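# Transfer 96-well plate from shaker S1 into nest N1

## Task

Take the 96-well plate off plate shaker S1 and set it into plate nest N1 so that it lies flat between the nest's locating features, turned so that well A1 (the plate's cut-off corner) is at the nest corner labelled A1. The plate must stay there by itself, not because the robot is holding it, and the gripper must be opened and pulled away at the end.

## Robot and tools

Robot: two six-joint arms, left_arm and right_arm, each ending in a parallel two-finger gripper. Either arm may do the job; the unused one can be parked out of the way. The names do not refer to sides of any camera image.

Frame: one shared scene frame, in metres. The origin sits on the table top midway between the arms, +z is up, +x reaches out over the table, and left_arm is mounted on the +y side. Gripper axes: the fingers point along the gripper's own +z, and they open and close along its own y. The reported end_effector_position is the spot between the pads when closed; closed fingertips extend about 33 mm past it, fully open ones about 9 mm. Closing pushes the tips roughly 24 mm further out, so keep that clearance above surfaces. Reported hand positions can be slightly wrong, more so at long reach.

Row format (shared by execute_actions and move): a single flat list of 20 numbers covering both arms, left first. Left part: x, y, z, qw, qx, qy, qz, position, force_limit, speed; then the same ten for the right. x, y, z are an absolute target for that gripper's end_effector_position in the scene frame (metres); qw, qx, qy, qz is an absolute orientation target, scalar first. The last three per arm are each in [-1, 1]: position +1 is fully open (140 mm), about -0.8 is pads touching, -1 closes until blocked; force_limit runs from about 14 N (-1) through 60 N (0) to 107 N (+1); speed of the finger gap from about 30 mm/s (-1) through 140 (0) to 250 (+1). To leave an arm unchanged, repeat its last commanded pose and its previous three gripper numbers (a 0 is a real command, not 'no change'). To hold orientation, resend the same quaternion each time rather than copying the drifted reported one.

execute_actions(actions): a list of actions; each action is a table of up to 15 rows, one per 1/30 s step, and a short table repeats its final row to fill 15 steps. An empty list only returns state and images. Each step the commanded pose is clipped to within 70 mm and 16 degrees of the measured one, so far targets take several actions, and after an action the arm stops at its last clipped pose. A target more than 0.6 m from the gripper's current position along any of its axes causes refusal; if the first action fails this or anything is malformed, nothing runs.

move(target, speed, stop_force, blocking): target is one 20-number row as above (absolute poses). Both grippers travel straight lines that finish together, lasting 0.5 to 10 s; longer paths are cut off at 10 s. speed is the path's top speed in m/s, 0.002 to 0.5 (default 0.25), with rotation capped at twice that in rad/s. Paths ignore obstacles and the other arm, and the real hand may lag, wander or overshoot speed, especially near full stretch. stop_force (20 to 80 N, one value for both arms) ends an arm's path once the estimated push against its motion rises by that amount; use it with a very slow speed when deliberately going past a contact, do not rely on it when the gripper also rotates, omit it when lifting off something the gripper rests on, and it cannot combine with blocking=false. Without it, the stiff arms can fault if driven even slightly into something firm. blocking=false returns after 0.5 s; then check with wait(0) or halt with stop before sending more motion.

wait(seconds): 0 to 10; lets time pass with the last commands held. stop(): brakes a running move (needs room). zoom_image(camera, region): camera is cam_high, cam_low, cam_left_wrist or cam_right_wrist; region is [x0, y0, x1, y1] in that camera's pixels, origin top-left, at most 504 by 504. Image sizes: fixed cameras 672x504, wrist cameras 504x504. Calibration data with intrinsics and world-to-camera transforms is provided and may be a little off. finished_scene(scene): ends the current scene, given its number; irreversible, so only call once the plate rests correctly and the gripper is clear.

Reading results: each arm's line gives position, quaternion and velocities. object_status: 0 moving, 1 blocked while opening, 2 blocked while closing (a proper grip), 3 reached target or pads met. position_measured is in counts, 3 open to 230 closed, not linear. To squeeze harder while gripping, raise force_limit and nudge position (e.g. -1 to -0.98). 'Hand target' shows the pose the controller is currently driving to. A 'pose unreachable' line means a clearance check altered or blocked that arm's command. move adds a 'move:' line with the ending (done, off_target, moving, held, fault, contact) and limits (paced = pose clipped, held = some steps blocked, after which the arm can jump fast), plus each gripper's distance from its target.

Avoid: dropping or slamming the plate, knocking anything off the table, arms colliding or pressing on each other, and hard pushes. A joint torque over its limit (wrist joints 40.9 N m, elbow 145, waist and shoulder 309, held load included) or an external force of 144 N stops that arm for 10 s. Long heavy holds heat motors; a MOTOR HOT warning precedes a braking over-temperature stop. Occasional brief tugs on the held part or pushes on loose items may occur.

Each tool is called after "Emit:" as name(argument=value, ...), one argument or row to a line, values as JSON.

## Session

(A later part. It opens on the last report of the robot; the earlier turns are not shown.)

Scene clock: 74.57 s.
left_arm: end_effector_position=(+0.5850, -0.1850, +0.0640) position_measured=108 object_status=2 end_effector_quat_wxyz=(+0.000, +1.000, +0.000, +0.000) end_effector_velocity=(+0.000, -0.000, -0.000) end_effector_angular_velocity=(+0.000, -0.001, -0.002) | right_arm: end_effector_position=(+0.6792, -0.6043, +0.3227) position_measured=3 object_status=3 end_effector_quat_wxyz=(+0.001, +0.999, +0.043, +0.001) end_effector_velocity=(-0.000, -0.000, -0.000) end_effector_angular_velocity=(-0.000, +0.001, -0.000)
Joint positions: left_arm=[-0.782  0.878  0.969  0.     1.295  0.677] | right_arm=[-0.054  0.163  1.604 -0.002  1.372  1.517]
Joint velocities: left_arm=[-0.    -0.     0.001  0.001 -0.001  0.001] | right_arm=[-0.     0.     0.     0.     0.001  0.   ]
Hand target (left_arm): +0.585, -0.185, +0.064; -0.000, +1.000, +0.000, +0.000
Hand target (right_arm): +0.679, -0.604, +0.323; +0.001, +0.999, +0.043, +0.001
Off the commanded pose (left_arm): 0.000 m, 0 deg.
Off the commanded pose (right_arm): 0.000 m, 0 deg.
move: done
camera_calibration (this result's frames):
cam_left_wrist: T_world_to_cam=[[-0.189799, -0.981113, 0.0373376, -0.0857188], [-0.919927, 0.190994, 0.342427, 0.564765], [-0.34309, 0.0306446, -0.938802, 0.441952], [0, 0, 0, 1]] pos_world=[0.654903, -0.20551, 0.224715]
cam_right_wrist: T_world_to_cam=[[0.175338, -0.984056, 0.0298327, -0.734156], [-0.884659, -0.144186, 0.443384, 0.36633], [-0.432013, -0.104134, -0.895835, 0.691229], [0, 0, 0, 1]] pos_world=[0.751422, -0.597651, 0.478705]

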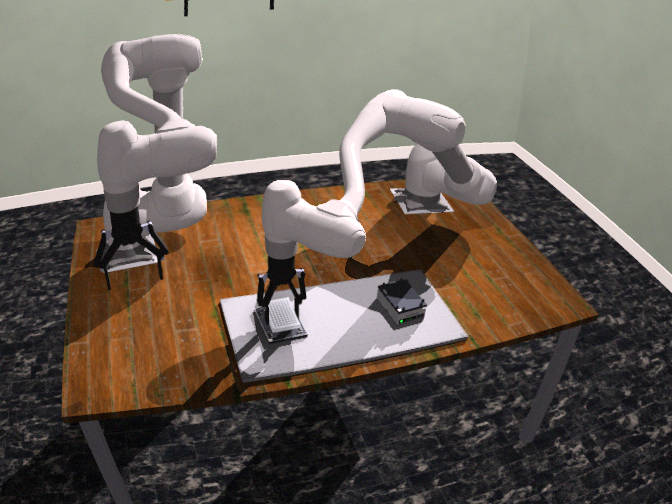

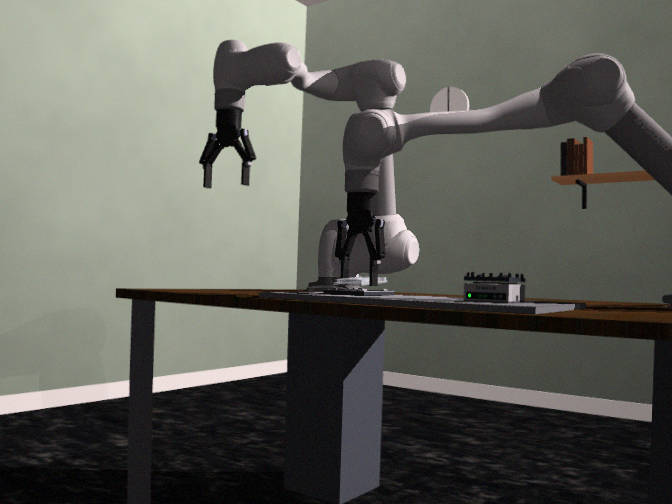

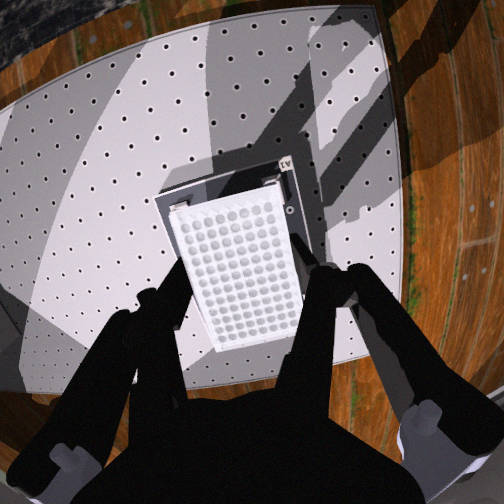

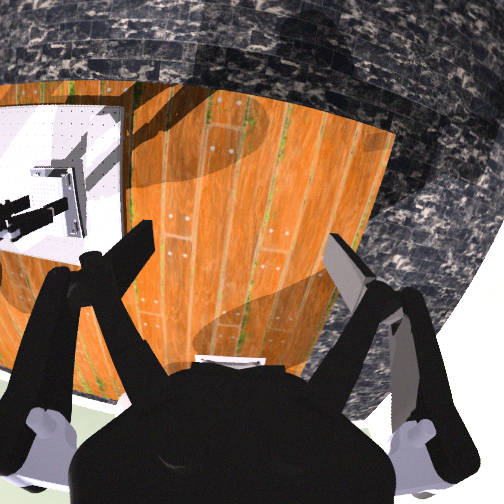

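Emit:
move(
  target=[0.585,-0.185,0.053,0,1,0,0,-1,0.6,-0.5,0.6792,-0.6043,0.3227,0.001,0.999,0.043,0.001,1,0,0],
  speed=0.02,
)

Emit:
zoom_image(
  camera="cam_left_wrist",
  region=[140, 140, 340, 360],
)

Emit:
zoom_image(
  camera="cam_high",
  region=[240, 280, 320, 350],
)

Emit:
zoom_image(
  camera="cam_low",
  region=[310, 250, 410, 310],
)

Scene clock: 81.07 s.
left_arm: end_effector_position=(+0.5850, -0.1850, +0.0531) position_measured=108 object_status=2 end_effector_quat_wxyz=(+0.000, +1.000, +0.000, +0.000) end_effector_velocity=(-0.000, -0.000, -0.001) end_effector_angular_velocity=(-0.000, -0.001, -0.000) | right_arm: end_effector_position=(+0.6792, -0.6043, +0.3227) position_measured=3 object_status=3 end_effector_quat_wxyz=(+0.001, +0.999, +0.043, +0.001) end_effector_velocity=(-0.000, -0.000, -0.000) end_effector_angular_velocity=(-0.000, +0.001, -0.000)
Joint positions: left_arm=[-0.782  0.884  0.978  0.     1.28   0.677] | right_arm=[-0.054  0.163  1.604 -0.002  1.372  1.517]
Joint velocities: left_arm=[-0.     0.     0.     0.    -0.001 -0.   ] | right_arm=[-0.  0. -0. -0.  0. -0.]
Hand target (left_arm): +0.585, -0.185, +0.053; -0.000, +1.000, +0.000, +0.000
Hand target (right_arm): +0.679, -0.604, +0.323; +0.001, +0.999, +0.043, +0.001
Off the commanded pose (left_arm): 0.000 m, 0 deg.
Off the commanded pose (right_arm): 0.000 m, 0 deg.
move: done
camera_calibration (this result's frames):
cam_left_wrist: T_world_to_cam=[[-0.189799, -0.981113, 0.0373342, -0.0853299], [-0.919926, 0.190993, 0.34243, 0.568552], [-0.343093, 0.0306484, -0.938801, 0.431644], [0, 0, 0, 1]] pos_world=[0.654924, -0.205537, 0.213725]
cam_right_wrist: T_world_to_cam=[[0.175338, -0.984056, 0.0298324, -0.734156], [-0.884659, -0.144186, 0.443384, 0.366329], [-0.432013, -0.104133, -0.895835, 0.69123], [0, 0, 0, 1]] pos_world=[0.751422, -0.597651, 0.478705]

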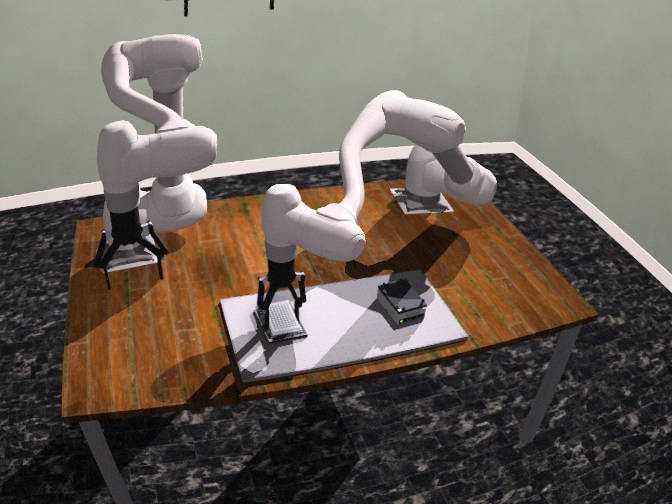

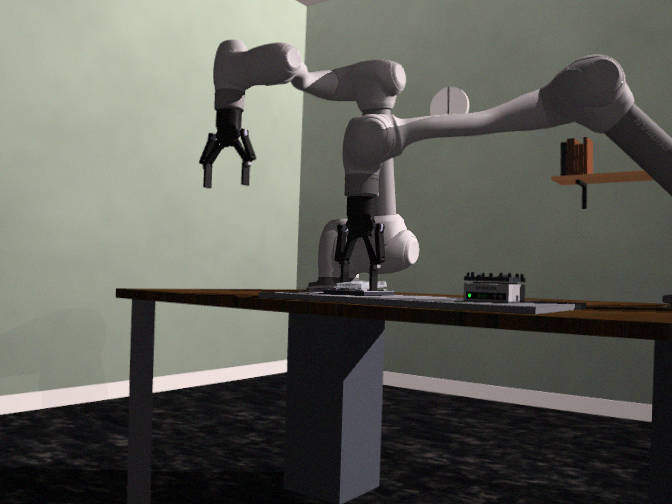

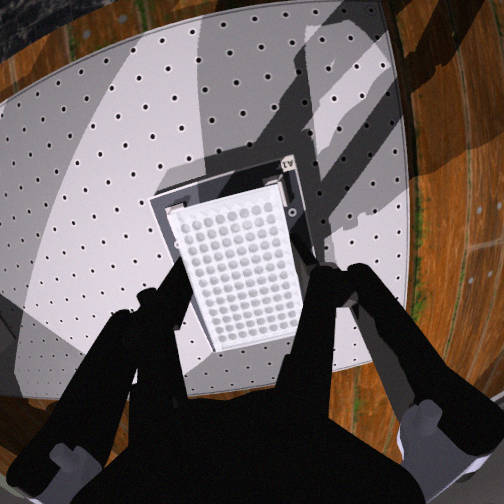

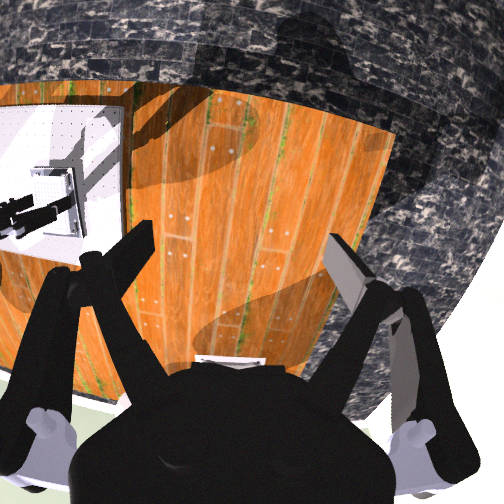

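Region (140, 140, 340, 360) of cam_left_wrist's 504x504 image, scaled by 2.291, with more detail than that image has; it fills the left 458 columns of this view, and the rest is white.

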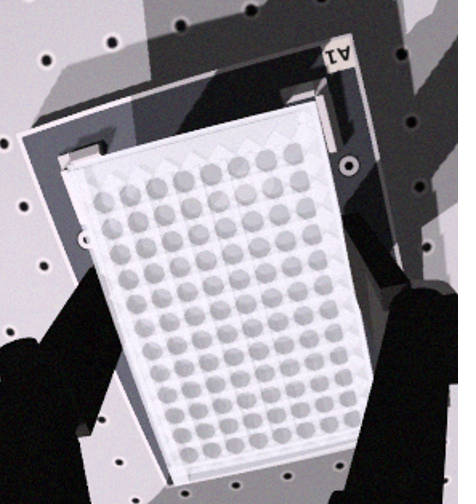

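Region (240, 280, 320, 350) of cam_high's 672x504 image, scaled by 6.300, with more detail than that image has; it fills the top 441 rows of this view, and the rest is white.

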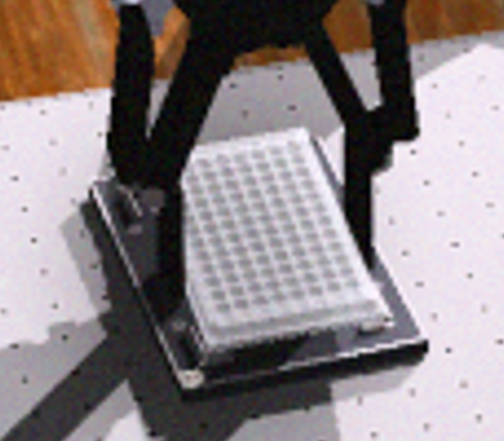

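Region (310, 250, 410, 310) of cam_low's 672x504 image, scaled by 5.040, with more detail than that image has; it fills the top 302 rows of this view, and the rest is white.

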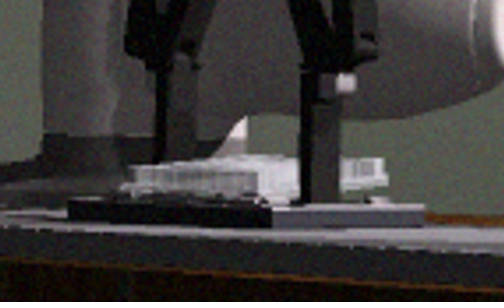

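Emit:
move(
  target=[0.582,-0.186,0.053,0,1,0,0,-1,0.6,-0.5,0.6792,-0.6043,0.3227,0.001,0.999,0.043,0.001,1,0,0],
  speed=0.02,
)

Emit:
move(
  target=[0.582,-0.186,0.043,0,1,0,0,-1,0.6,-0.5,0.6792,-0.6043,0.3227,0.001,0.999,0.043,0.001,1,0,0],
  speed=0.005,
  stop_force=20,
)

Emit:
zoom_image(
  camera="cam_left_wrist",
  region=[140, 140, 340, 360],
)

Emit:
zoom_image(
  camera="cam_high",
  region=[240, 280, 320, 350],
)

Emit:
zoom_image(
  camera="cam_low",
  region=[310, 250, 410, 310],
)

Scene clock: 87.63 s.
left_arm: end_effector_position=(+0.5820, -0.1860, +0.0530) position_measured=108 object_status=2 end_effector_quat_wxyz=(-0.000, +1.000, +0.000, -0.000) end_effector_velocity=(-0.001, -0.000, -0.000) end_effector_angular_velocity=(+0.001, +0.000, -0.002) | right_arm: end_effector_position=(+0.6792, -0.6043, +0.3227) position_measured=3 object_status=3 end_effector_quat_wxyz=(+0.001, +0.999, +0.043, +0.001) end_effector_velocity=(-0.000, +0.000, +0.000) end_effector_angular_velocity=(+0.001, +0.000, +0.000)
Joint positions: left_arm=[-0.785  0.882  0.982  0.     1.278  0.674] | right_arm=[-0.054  0.163  1.604 -0.002  1.372  1.517]
Joint velocities: left_arm=[-0.001  0.     0.     0.     0.001  0.001] | right_arm=[ 0.     0.    -0.     0.001  0.    -0.   ]
Hand target (left_arm): +0.582, -0.186, +0.053; -0.000, +1.000, +0.000, +0.000
Hand target (right_arm): +0.679, -0.604, +0.323; +0.001, +0.999, +0.043, +0.001
Off the commanded pose (left_arm): 0.000 m, 0 deg.
Off the commanded pose (right_arm): 0.000 m, 0 deg.
move: done
camera_calibration (this result's frames):
cam_left_wrist: T_world_to_cam=[[-0.189854, -0.981103, 0.0373046, -0.0868387], [-0.919905, 0.191033, 0.342464, 0.566019], [-0.343119, 0.0307016, -0.93879, 0.430599], [0, 0, 0, 1]] pos_world=[0.651943, -0.206546, 0.213641]
cam_right_wrist: T_world_to_cam=[[0.175338, -0.984056, 0.0298326, -0.734156], [-0.884659, -0.144186, 0.443384, 0.36633], [-0.432013, -0.104134, -0.895835, 0.69123], [0, 0, 0, 1]] pos_world=[0.751422, -0.597651, 0.478705]

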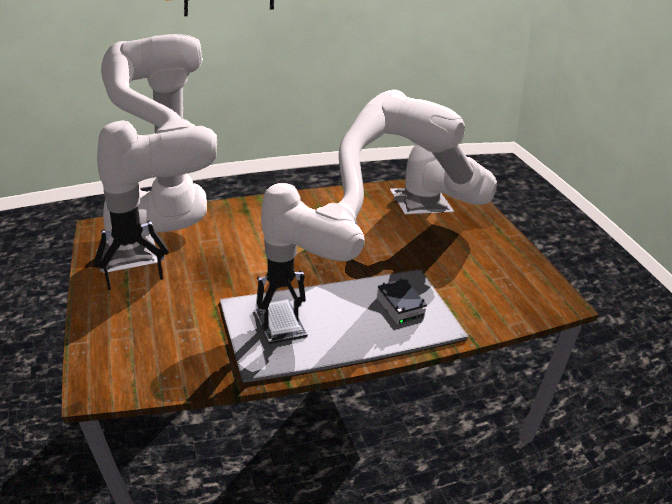

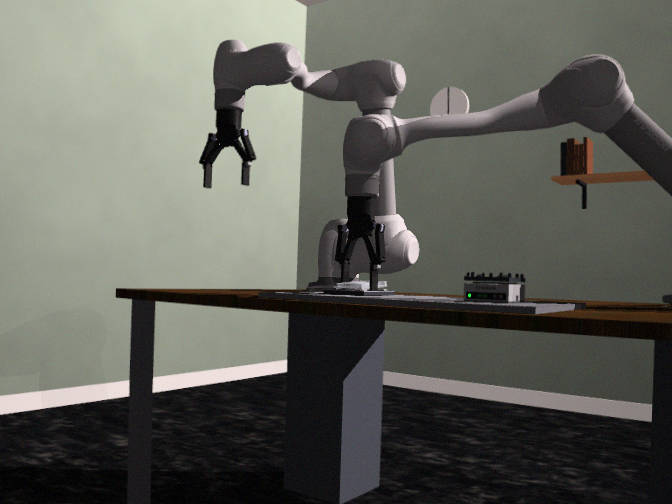

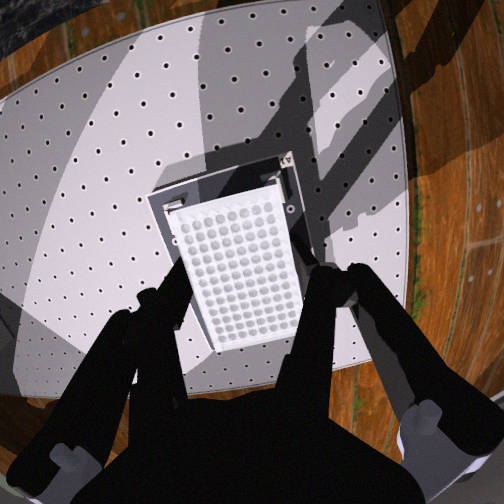

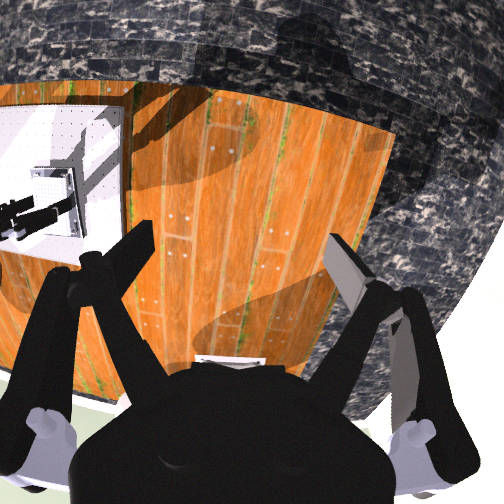

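Scene clock: 88.37 s.
left_arm: end_effector_position=(+0.5820, -0.1860, +0.0511) position_measured=108 object_status=2 end_effector_quat_wxyz=(+0.000, +1.000, +0.000, +0.000) end_effector_velocity=(-0.001, +0.001, +0.000) end_effector_angular_velocity=(+0.003, +0.002, -0.000) | right_arm: end_effector_position=(+0.6792, -0.6043, +0.3227) position_measured=3 object_status=3 end_effector_quat_wxyz=(+0.001, +0.999, +0.043, +0.001) end_effector_velocity=(-0.000, -0.001, -0.000) end_effector_angular_velocity=(-0.001, +0.002, -0.001)
Joint positions: left_arm=[-0.785  0.882  0.984  0.     1.275  0.674] | right_arm=[-0.054  0.163  1.604 -0.002  1.372  1.517]
Joint velocities: left_arm=[-0.    -0.     0.     0.     0.004 -0.   ] | right_arm=[-0.001  0.001 -0.    -0.001  0.001 -0.   ]
Hand target (left_arm): +0.582, -0.186, +0.051; +0.000, +1.000, +0.000, +0.000
Hand target (right_arm): +0.679, -0.604, +0.323; +0.001, +0.999, +0.043, +0.001
Off the commanded pose (left_arm): 0.008 m, 0 deg.
Off the commanded pose (right_arm): 0.000 m, 0 deg.
move: contact (left_arm)
camera_calibration (this result's frames):
cam_left_wrist: T_world_to_cam=[[-0.189851, -0.981095, 0.037544, -0.0868097], [-0.919986, 0.191121, 0.342196, 0.56675], [-0.342903, 0.0304265, -0.938878, 0.428712], [0, 0, 0, 1]] pos_world=[0.651928, -0.206531, 0.211827]
cam_right_wrist: T_world_to_cam=[[0.175338, -0.984056, 0.0298325, -0.734156], [-0.884659, -0.144186, 0.443384, 0.366329], [-0.432013, -0.104134, -0.895835, 0.691229], [0, 0, 0, 1]] pos_world=[0.751422, -0.597651, 0.478705]

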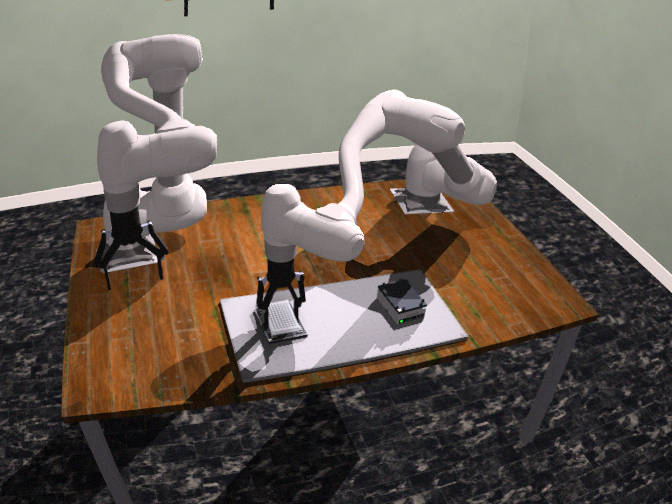

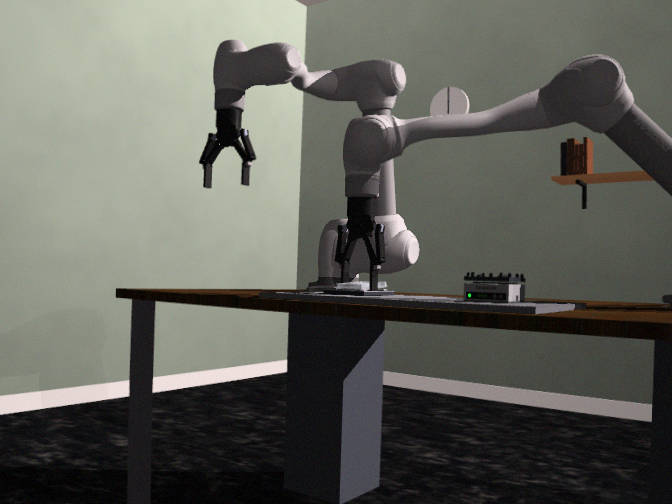

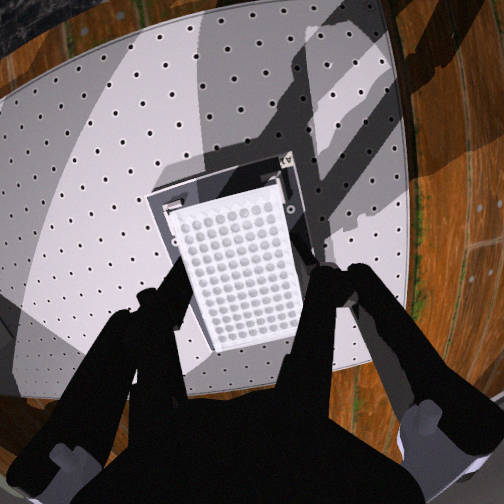

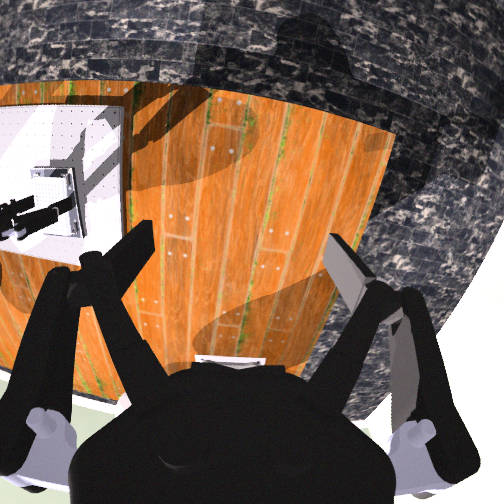

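Region (140, 140, 340, 360) of cam_left_wrist's 504x504 image, scaled by 2.291, with more detail than that image has; it fills the left 458 columns of this view, and the rest is white.

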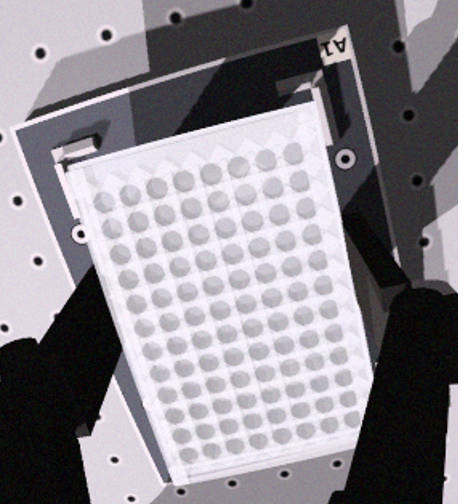

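Region (240, 280, 320, 350) of cam_high's 672x504 image, scaled by 6.300, with more detail than that image has; it fills the top 441 rows of this view, and the rest is white.

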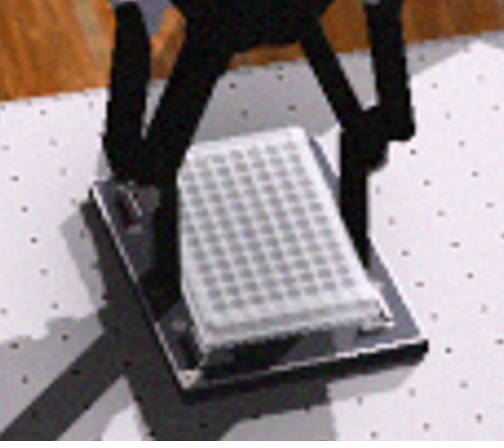

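Region (310, 250, 410, 310) of cam_low's 672x504 image, scaled by 5.040, with more detail than that image has; it fills the top 302 rows of this view, and the rest is white.

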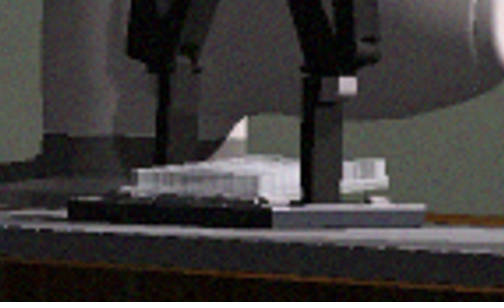

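Emit:
move(
  target=[0.58,-0.1855,0.054,0,1,0,0,-1,0.6,-0.5,0.6792,-0.6043,0.3227,0.001,0.999,0.043,0.001,1,0,0],
  speed=0.01,
)

Emit:
move(
  target=[0.58,-0.1855,0.043,0,1,0,0,-1,0.6,-0.5,0.6792,-0.6043,0.3227,0.001,0.999,0.043,0.001,1,0,0],
  speed=0.005,
  stop_force=20,
)

Emit:
zoom_image(
  camera="cam_left_wrist",
  region=[140, 140, 340, 360],
)

Scene clock: 96.23 s.
left_arm: end_effector_position=(+0.5800, -0.1855, +0.0540) position_measured=108 object_status=2 end_effector_quat_wxyz=(-0.000, +1.000, -0.000, +0.000) end_effector_velocity=(-0.000, +0.000, -0.000) end_effector_angular_velocity=(+0.002, +0.000, -0.000) | right_arm: end_effector_position=(+0.6792, -0.6043, +0.3227) position_measured=3 object_status=3 end_effector_quat_wxyz=(+0.001, +0.999, +0.043, +0.001) end_effector_velocity=(-0.000, +0.000, +0.000) end_effector_angular_velocity=(-0.001, -0.000, +0.001)
Joint positions: left_arm=[-0.786  0.878  0.987  0.     1.277  0.673] | right_arm=[-0.054  0.163  1.604 -0.002  1.372  1.517]
Joint velocities: left_arm=[-0.     0.    -0.     0.001  0.001 -0.   ] | right_arm=[ 0.001 -0.     0.    -0.001  0.     0.   ]
Hand target (left_arm): +0.580, -0.186, +0.054; -0.000, +1.000, -0.000, +0.000
Hand target (right_arm): +0.679, -0.604, +0.323; +0.001, +0.999, +0.043, +0.001
Off the commanded pose (left_arm): 0.000 m, 0 deg.
Off the commanded pose (right_arm): 0.000 m, 0 deg.
move: done
camera_calibration (this result's frames):
cam_left_wrist: T_world_to_cam=[[-0.189863, -0.981101, 0.0373151, -0.0867702], [-0.919907, 0.191046, 0.342452, 0.563743], [-0.343109, 0.0306926, -0.938794, 0.430836], [0, 0, 0, 1]] pos_world=[0.64994, -0.206055, 0.214649]
cam_right_wrist: T_world_to_cam=[[0.175338, -0.984056, 0.0298325, -0.734156], [-0.884659, -0.144186, 0.443384, 0.366329], [-0.432013, -0.104134, -0.895835, 0.69123], [0, 0, 0, 1]] pos_world=[0.751422, -0.597651, 0.478705]

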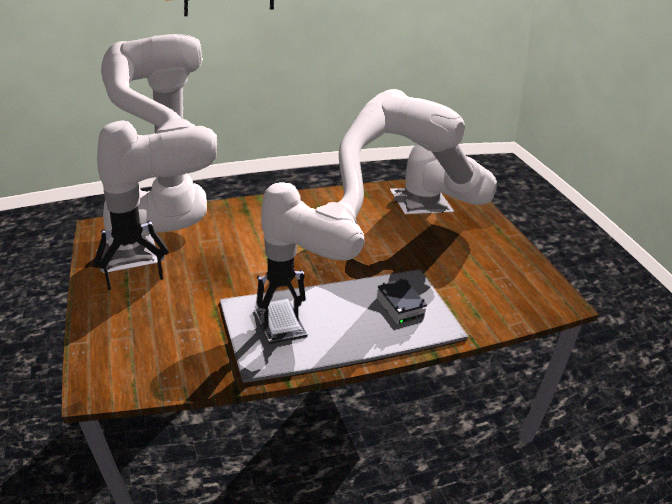

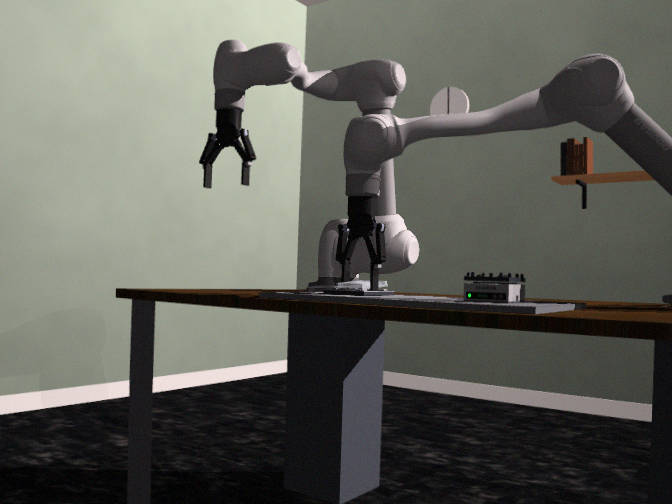

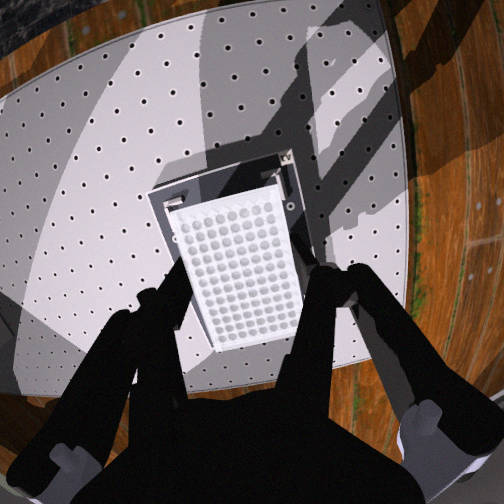

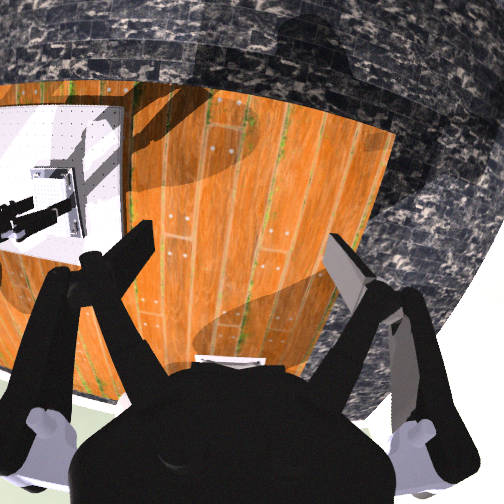

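Scene clock: 97.13 s.
left_arm: end_effector_position=(+0.5800, -0.1855, +0.0512) position_measured=108 object_status=2 end_effector_quat_wxyz=(+0.000, +1.000, +0.000, +0.000) end_effector_velocity=(-0.001, +0.001, -0.000) end_effector_angular_velocity=(+0.002, +0.002, +0.002) | right_arm: end_effector_position=(+0.6792, -0.6043, +0.3227) position_measured=3 object_status=3 end_effector_quat_wxyz=(+0.001, +0.999, +0.043, +0.001) end_effector_velocity=(+0.000, -0.001, +0.000) end_effector_angular_velocity=(-0.000, -0.001, -0.000)
Joint positions: left_arm=[-0.786  0.879  0.99   0.     1.272  0.673] | right_arm=[-0.054  0.163  1.604 -0.002  1.372  1.517]
Joint velocities: left_arm=[-0.     0.    -0.    -0.     0.003 -0.002] | right_arm=[-0.001 -0.     0.    -0.    -0.001 -0.   ]
Hand target (left_arm): +0.580, -0.186, +0.051; +0.000, +1.000, -0.000, +0.000
Hand target (right_arm): +0.679, -0.604, +0.323; +0.001, +0.999, +0.043, +0.001
Off the commanded pose (left_arm): 0.008 m, 0 deg.
Off the commanded pose (right_arm): 0.000 m, 0 deg.
move: contact (left_arm)
camera_calibration (this result's frames):
cam_left_wrist: T_world_to_cam=[[-0.189862, -0.981094, 0.0374963, -0.0866996], [-0.919968, 0.191114, 0.34225, 0.56477], [-0.342946, 0.0304851, -0.93886, 0.428093], [0, 0, 0, 1]] pos_world=[0.649922, -0.206046, 0.211878]
cam_right_wrist: T_world_to_cam=[[0.175338, -0.984056, 0.0298325, -0.734156], [-0.884659, -0.144186, 0.443384, 0.36633], [-0.432013, -0.104134, -0.895835, 0.69123], [0, 0, 0, 1]] pos_world=[0.751422, -0.597651, 0.478705]

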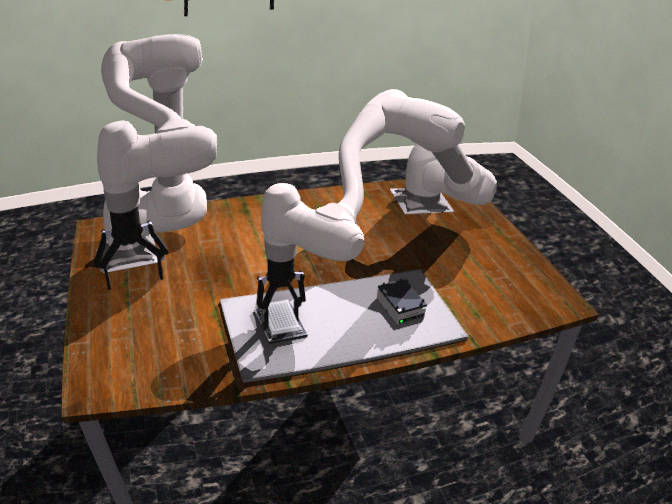

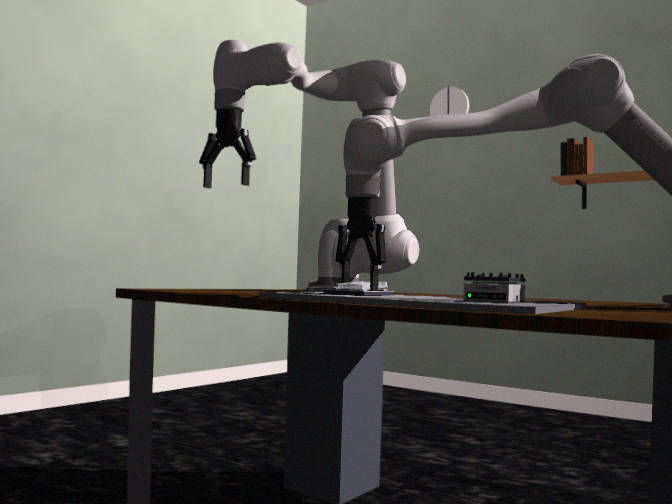

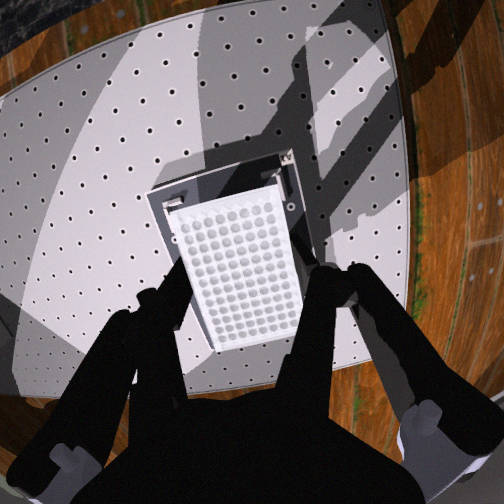

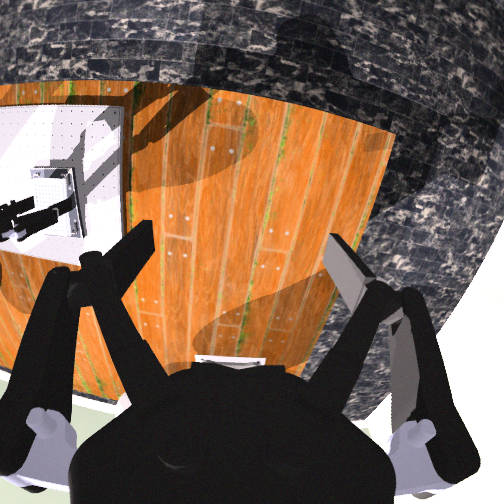

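Region (140, 140, 340, 360) of cam_left_wrist's 504x504 image, scaled by 2.291, with more detail than that image has; it fills the left 458 columns of this view, and the rest is white.

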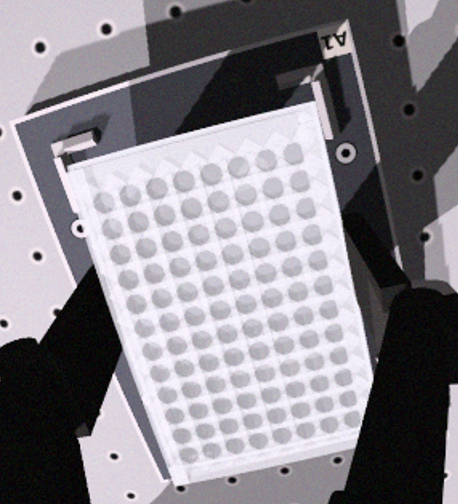

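Emit:
move(
  target=[0.5812,-0.1855,0.0525,0,1,0,0,-1,0.6,-0.5,0.6792,-0.6043,0.3227,0.001,0.999,0.043,0.001,1,0,0],
  speed=0.01,
)

Emit:
move(
  target=[0.5812,-0.1855,0.0525,0,1,0,0,0.35,0,-0.5,0.6792,-0.6043,0.3227,0.001,0.999,0.043,0.001,1,0,0],
)

Emit:
move(
  target=[0.55,-0.1855,0.16,0,1,0,0,0.35,0,-0.5,0.6792,-0.6043,0.3227,0.001,0.999,0.043,0.001,1,0,0],
  speed=0.1,
)

Emit:
zoom_image(
  camera="cam_left_wrist",
  region=[140, 120, 340, 320],
)

Emit:
zoom_image(
  camera="cam_high",
  region=[240, 280, 320, 350],
)

Emit:
zoom_image(
  camera="cam_low",
  region=[310, 250, 410, 310],
)

Scene clock: 102.70 s.
left_arm: end_effector_position=(+0.5812, -0.1855, +0.0525) position_measured=108 object_status=2 end_effector_quat_wxyz=(+0.000, +1.000, -0.000, +0.000) end_effector_velocity=(-0.000, -0.000, +0.000) end_effector_angular_velocity=(-0.000, +0.000, -0.001) | right_arm: end_effector_position=(+0.6792, -0.6043, +0.3227) position_measured=3 object_status=3 end_effector_quat_wxyz=(+0.001, +0.999, +0.043, +0.001) end_effector_velocity=(+0.000, +0.001, +0.000) end_effector_angular_velocity=(+0.000, -0.001, +0.001)
Joint positions: left_arm=[-0.785  0.88   0.986  0.     1.276  0.674] | right_arm=[-0.054  0.163  1.604 -0.002  1.372  1.517]
Joint velocities: left_arm=[-0.001  0.    -0.001 -0.     0.001  0.   ] | right_arm=[ 0.001 -0.     0.     0.    -0.001 -0.   ]
Hand target (left_arm): +0.581, -0.186, +0.052; +0.000, +1.000, -0.000, -0.000
Hand target (right_arm): +0.679, -0.604, +0.323; +0.001, +0.999, +0.043, +0.001
Off the commanded pose (left_arm): 0.000 m, 0 deg.
Off the commanded pose (right_arm): 0.000 m, 0 deg.
move: done
camera_calibration (this result's frames):
cam_left_wrist: T_world_to_cam=[[-0.189874, -0.981098, 0.037333, -0.0864893], [-0.91991, 0.191063, 0.342432, 0.565348], [-0.343093, 0.030676, -0.938801, 0.429849], [0, 0, 0, 1]] pos_world=[0.651126, -0.206058, 0.213178]
cam_right_wrist: T_world_to_cam=[[0.175338, -0.984056, 0.0298327, -0.734156], [-0.884659, -0.144186, 0.443384, 0.366329], [-0.432013, -0.104134, -0.895835, 0.691229], [0, 0, 0, 1]] pos_world=[0.751422, -0.597651, 0.478705]

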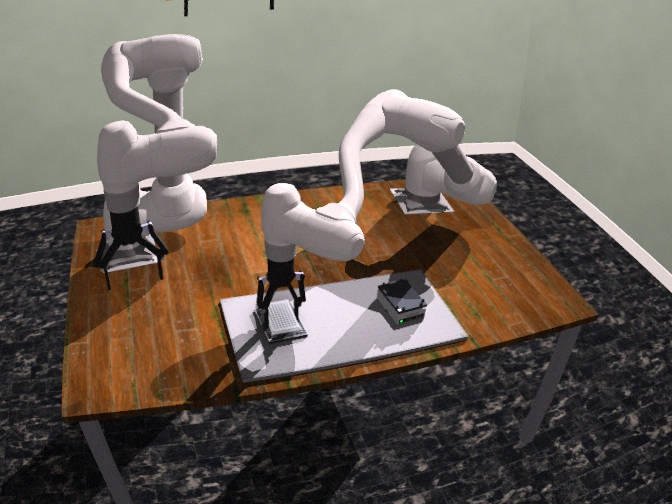

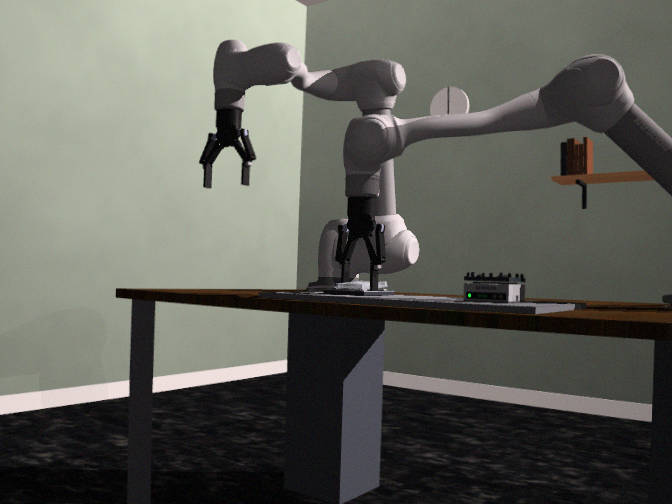

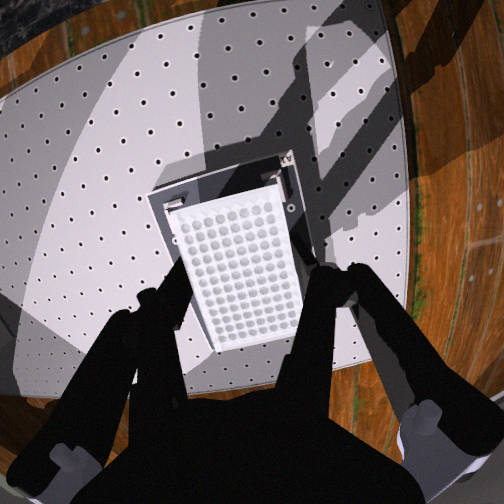

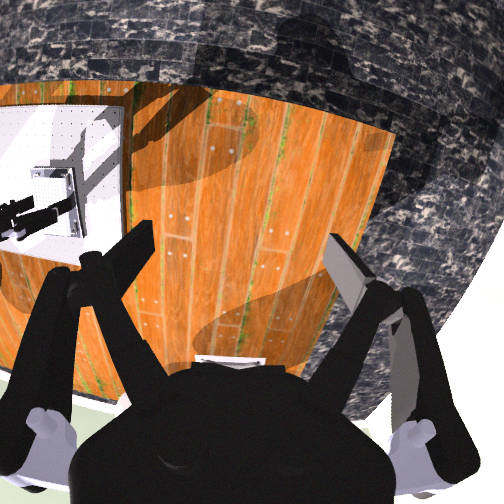

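Scene clock: 103.40 s.
left_arm: end_effector_position=(+0.5812, -0.1855, +0.0525) position_measured=85 object_status=3 end_effector_quat_wxyz=(-0.000, +1.000, -0.000, +0.000) end_effector_velocity=(-0.001, -0.001, +0.001) end_effector_angular_velocity=(-0.001, -0.001, -0.001) | right_arm: end_effector_position=(+0.6792, -0.6043, +0.3227) position_measured=3 object_status=3 end_effector_quat_wxyz=(+0.001, +0.999, +0.043, +0.001) end_effector_velocity=(-0.001, +0.001, -0.000) end_effector_angular_velocity=(+0.000, +0.002, +0.002)
Joint positions: left_arm=[-0.785  0.88   0.986  0.     1.276  0.674] | right_arm=[-0.054  0.163  1.604 -0.002  1.372  1.517]
Joint velocities: left_arm=[-0.001 -0.001 -0.     0.001 -0.001 -0.   ] | right_arm=[ 0.001  0.     0.     0.     0.001 -0.   ]
Hand target (left_arm): +0.581, -0.186, +0.053; -0.000, +1.000, -0.000, +0.000
Hand target (right_arm): +0.679, -0.604, +0.323; +0.001, +0.999, +0.043, +0.001
Off the commanded pose (left_arm): 0.000 m, 0 deg.
Off the commanded pose (right_arm): 0.000 m, 0 deg.
move: done
camera_calibration (this result's frames):
cam_left_wrist: T_world_to_cam=[[-0.189868, -0.9811, 0.0373251, -0.086486], [-0.919909, 0.191053, 0.342441, 0.565353], [-0.3431, 0.0306827, -0.938798, 0.429849], [0, 0, 0, 1]] pos_world=[0.651133, -0.206053, 0.213169]
cam_right_wrist: T_world_to_cam=[[0.175338, -0.984056, 0.0298325, -0.734156], [-0.884659, -0.144186, 0.443383, 0.366329], [-0.432013, -0.104134, -0.895835, 0.691229], [0, 0, 0, 1]] pos_world=[0.751422, -0.597651, 0.478705]

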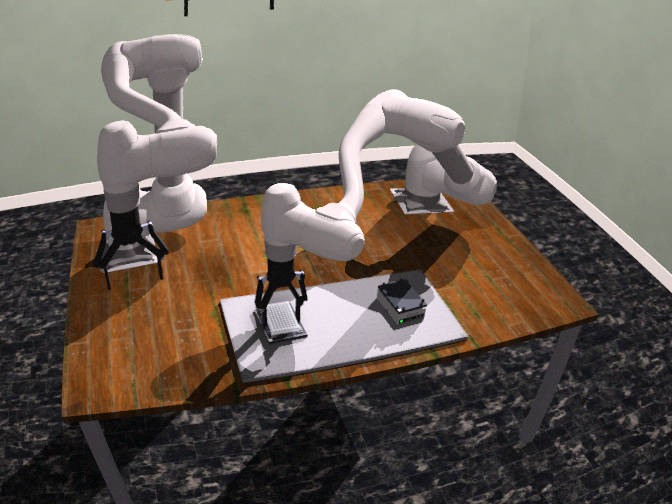

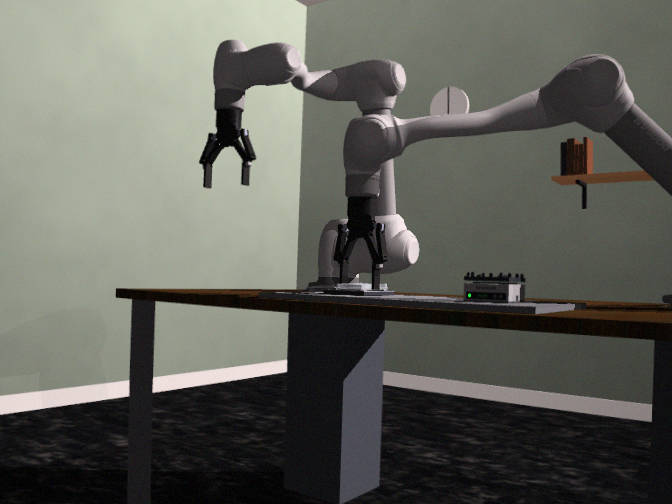

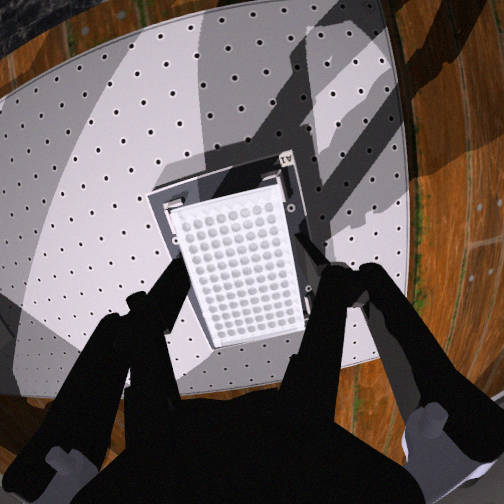

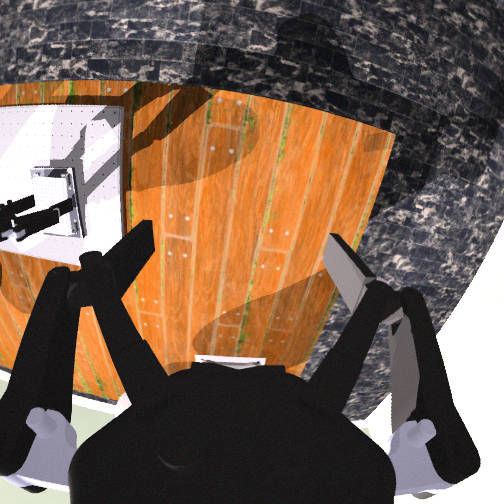

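Scene clock: 104.83 s.
left_arm: end_effector_position=(+0.5501, -0.1856, +0.1599) position_measured=85 object_status=3 end_effector_quat_wxyz=(-0.000, +1.000, -0.000, -0.000) end_effector_velocity=(-0.001, -0.000, +0.001) end_effector_angular_velocity=(-0.001, +0.001, +0.000) | right_arm: end_effector_position=(+0.6792, -0.6043, +0.3227) position_measured=3 object_status=3 end_effector_quat_wxyz=(+0.001, +0.999, +0.043, +0.001) end_effector_velocity=(-0.000, -0.000, -0.000) end_effector_angular_velocity=(+0.000, +0.000, -0.000)
Joint positions: left_arm=[-0.81   0.794  0.948 -0.     1.4    0.649] | right_arm=[-0.054  0.163  1.604 -0.002  1.372  1.517]
Joint velocities: left_arm=[-0.    -0.001 -0.001 -0.001  0.002 -0.   ] | right_arm=[-0.001 -0.     0.     0.     0.    -0.   ]
Hand target (left_arm): +0.550, -0.186, +0.160; -0.000, +1.000, -0.000, +0.000
Hand target (right_arm): +0.679, -0.604, +0.323; +0.001, +0.999, +0.043, +0.001
Off the commanded pose (left_arm): 0.000 m, 0 deg.
Off the commanded pose (right_arm): 0.000 m, 0 deg.
move: done
camera_calibration (this result's frames):
cam_left_wrist: T_world_to_cam=[[-0.189995, -0.981077, 0.0372847, -0.0964085], [-0.919858, 0.191157, 0.342522, 0.499939], [-0.343167, 0.0307809, -0.93877, 0.520054], [0, 0, 0, 1]] pos_world=[0.620021, -0.206159, 0.320565]
cam_right_wrist: T_world_to_cam=[[0.175338, -0.984056, 0.0298323, -0.734156], [-0.884659, -0.144186, 0.443384, 0.366329], [-0.432013, -0.104133, -0.895835, 0.69123], [0, 0, 0, 1]] pos_world=[0.751422, -0.597651, 0.478705]

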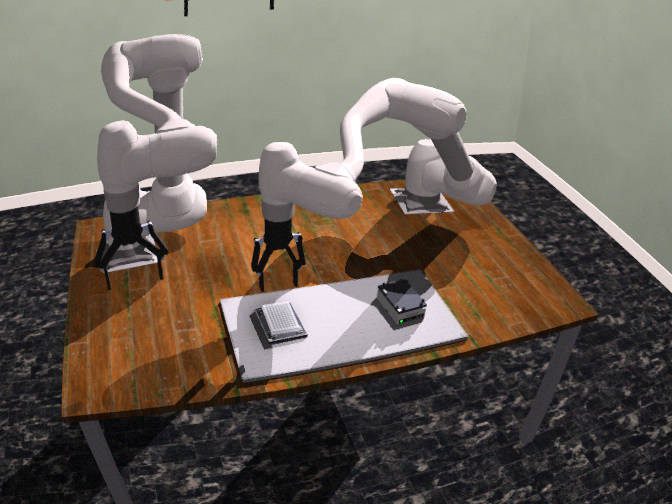

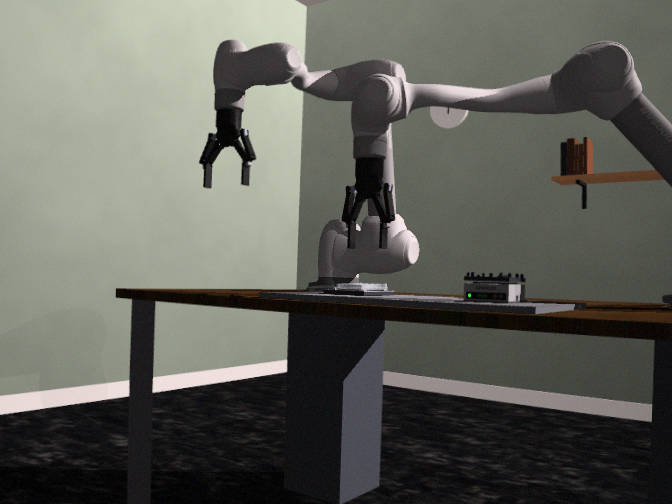

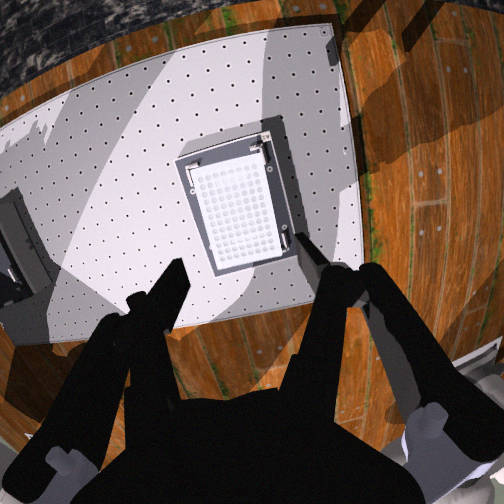

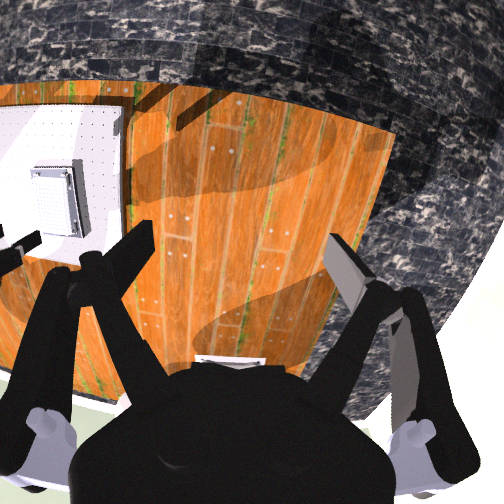

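Region (140, 120, 340, 320) of cam_left_wrist's 504x504 image, scaled by 2.520, with more detail than that image has.

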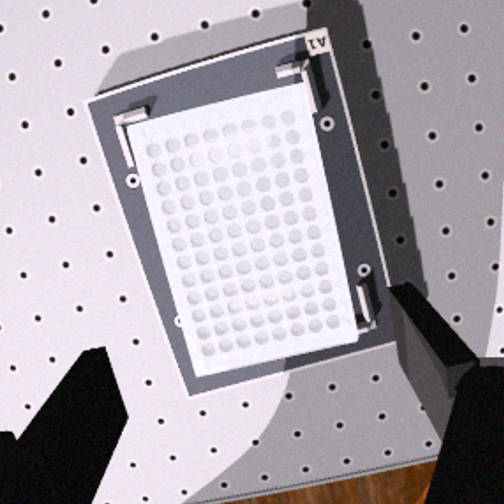

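Region (240, 280, 320, 350) of cam_high's 672x504 image, scaled by 6.300, with more detail than that image has; it fills the top 441 rows of this view, and the rest is white.

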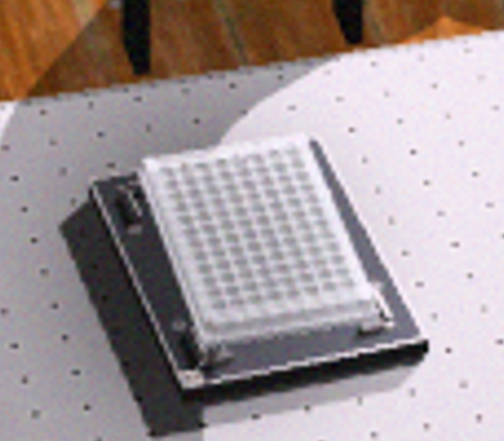

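Region (310, 250, 410, 310) of cam_low's 672x504 image, scaled by 5.040, with more detail than that image has; it fills the top 302 rows of this view, and the rest is white.

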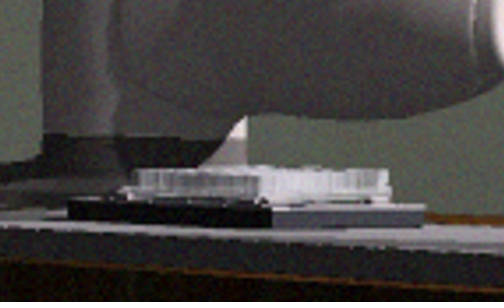

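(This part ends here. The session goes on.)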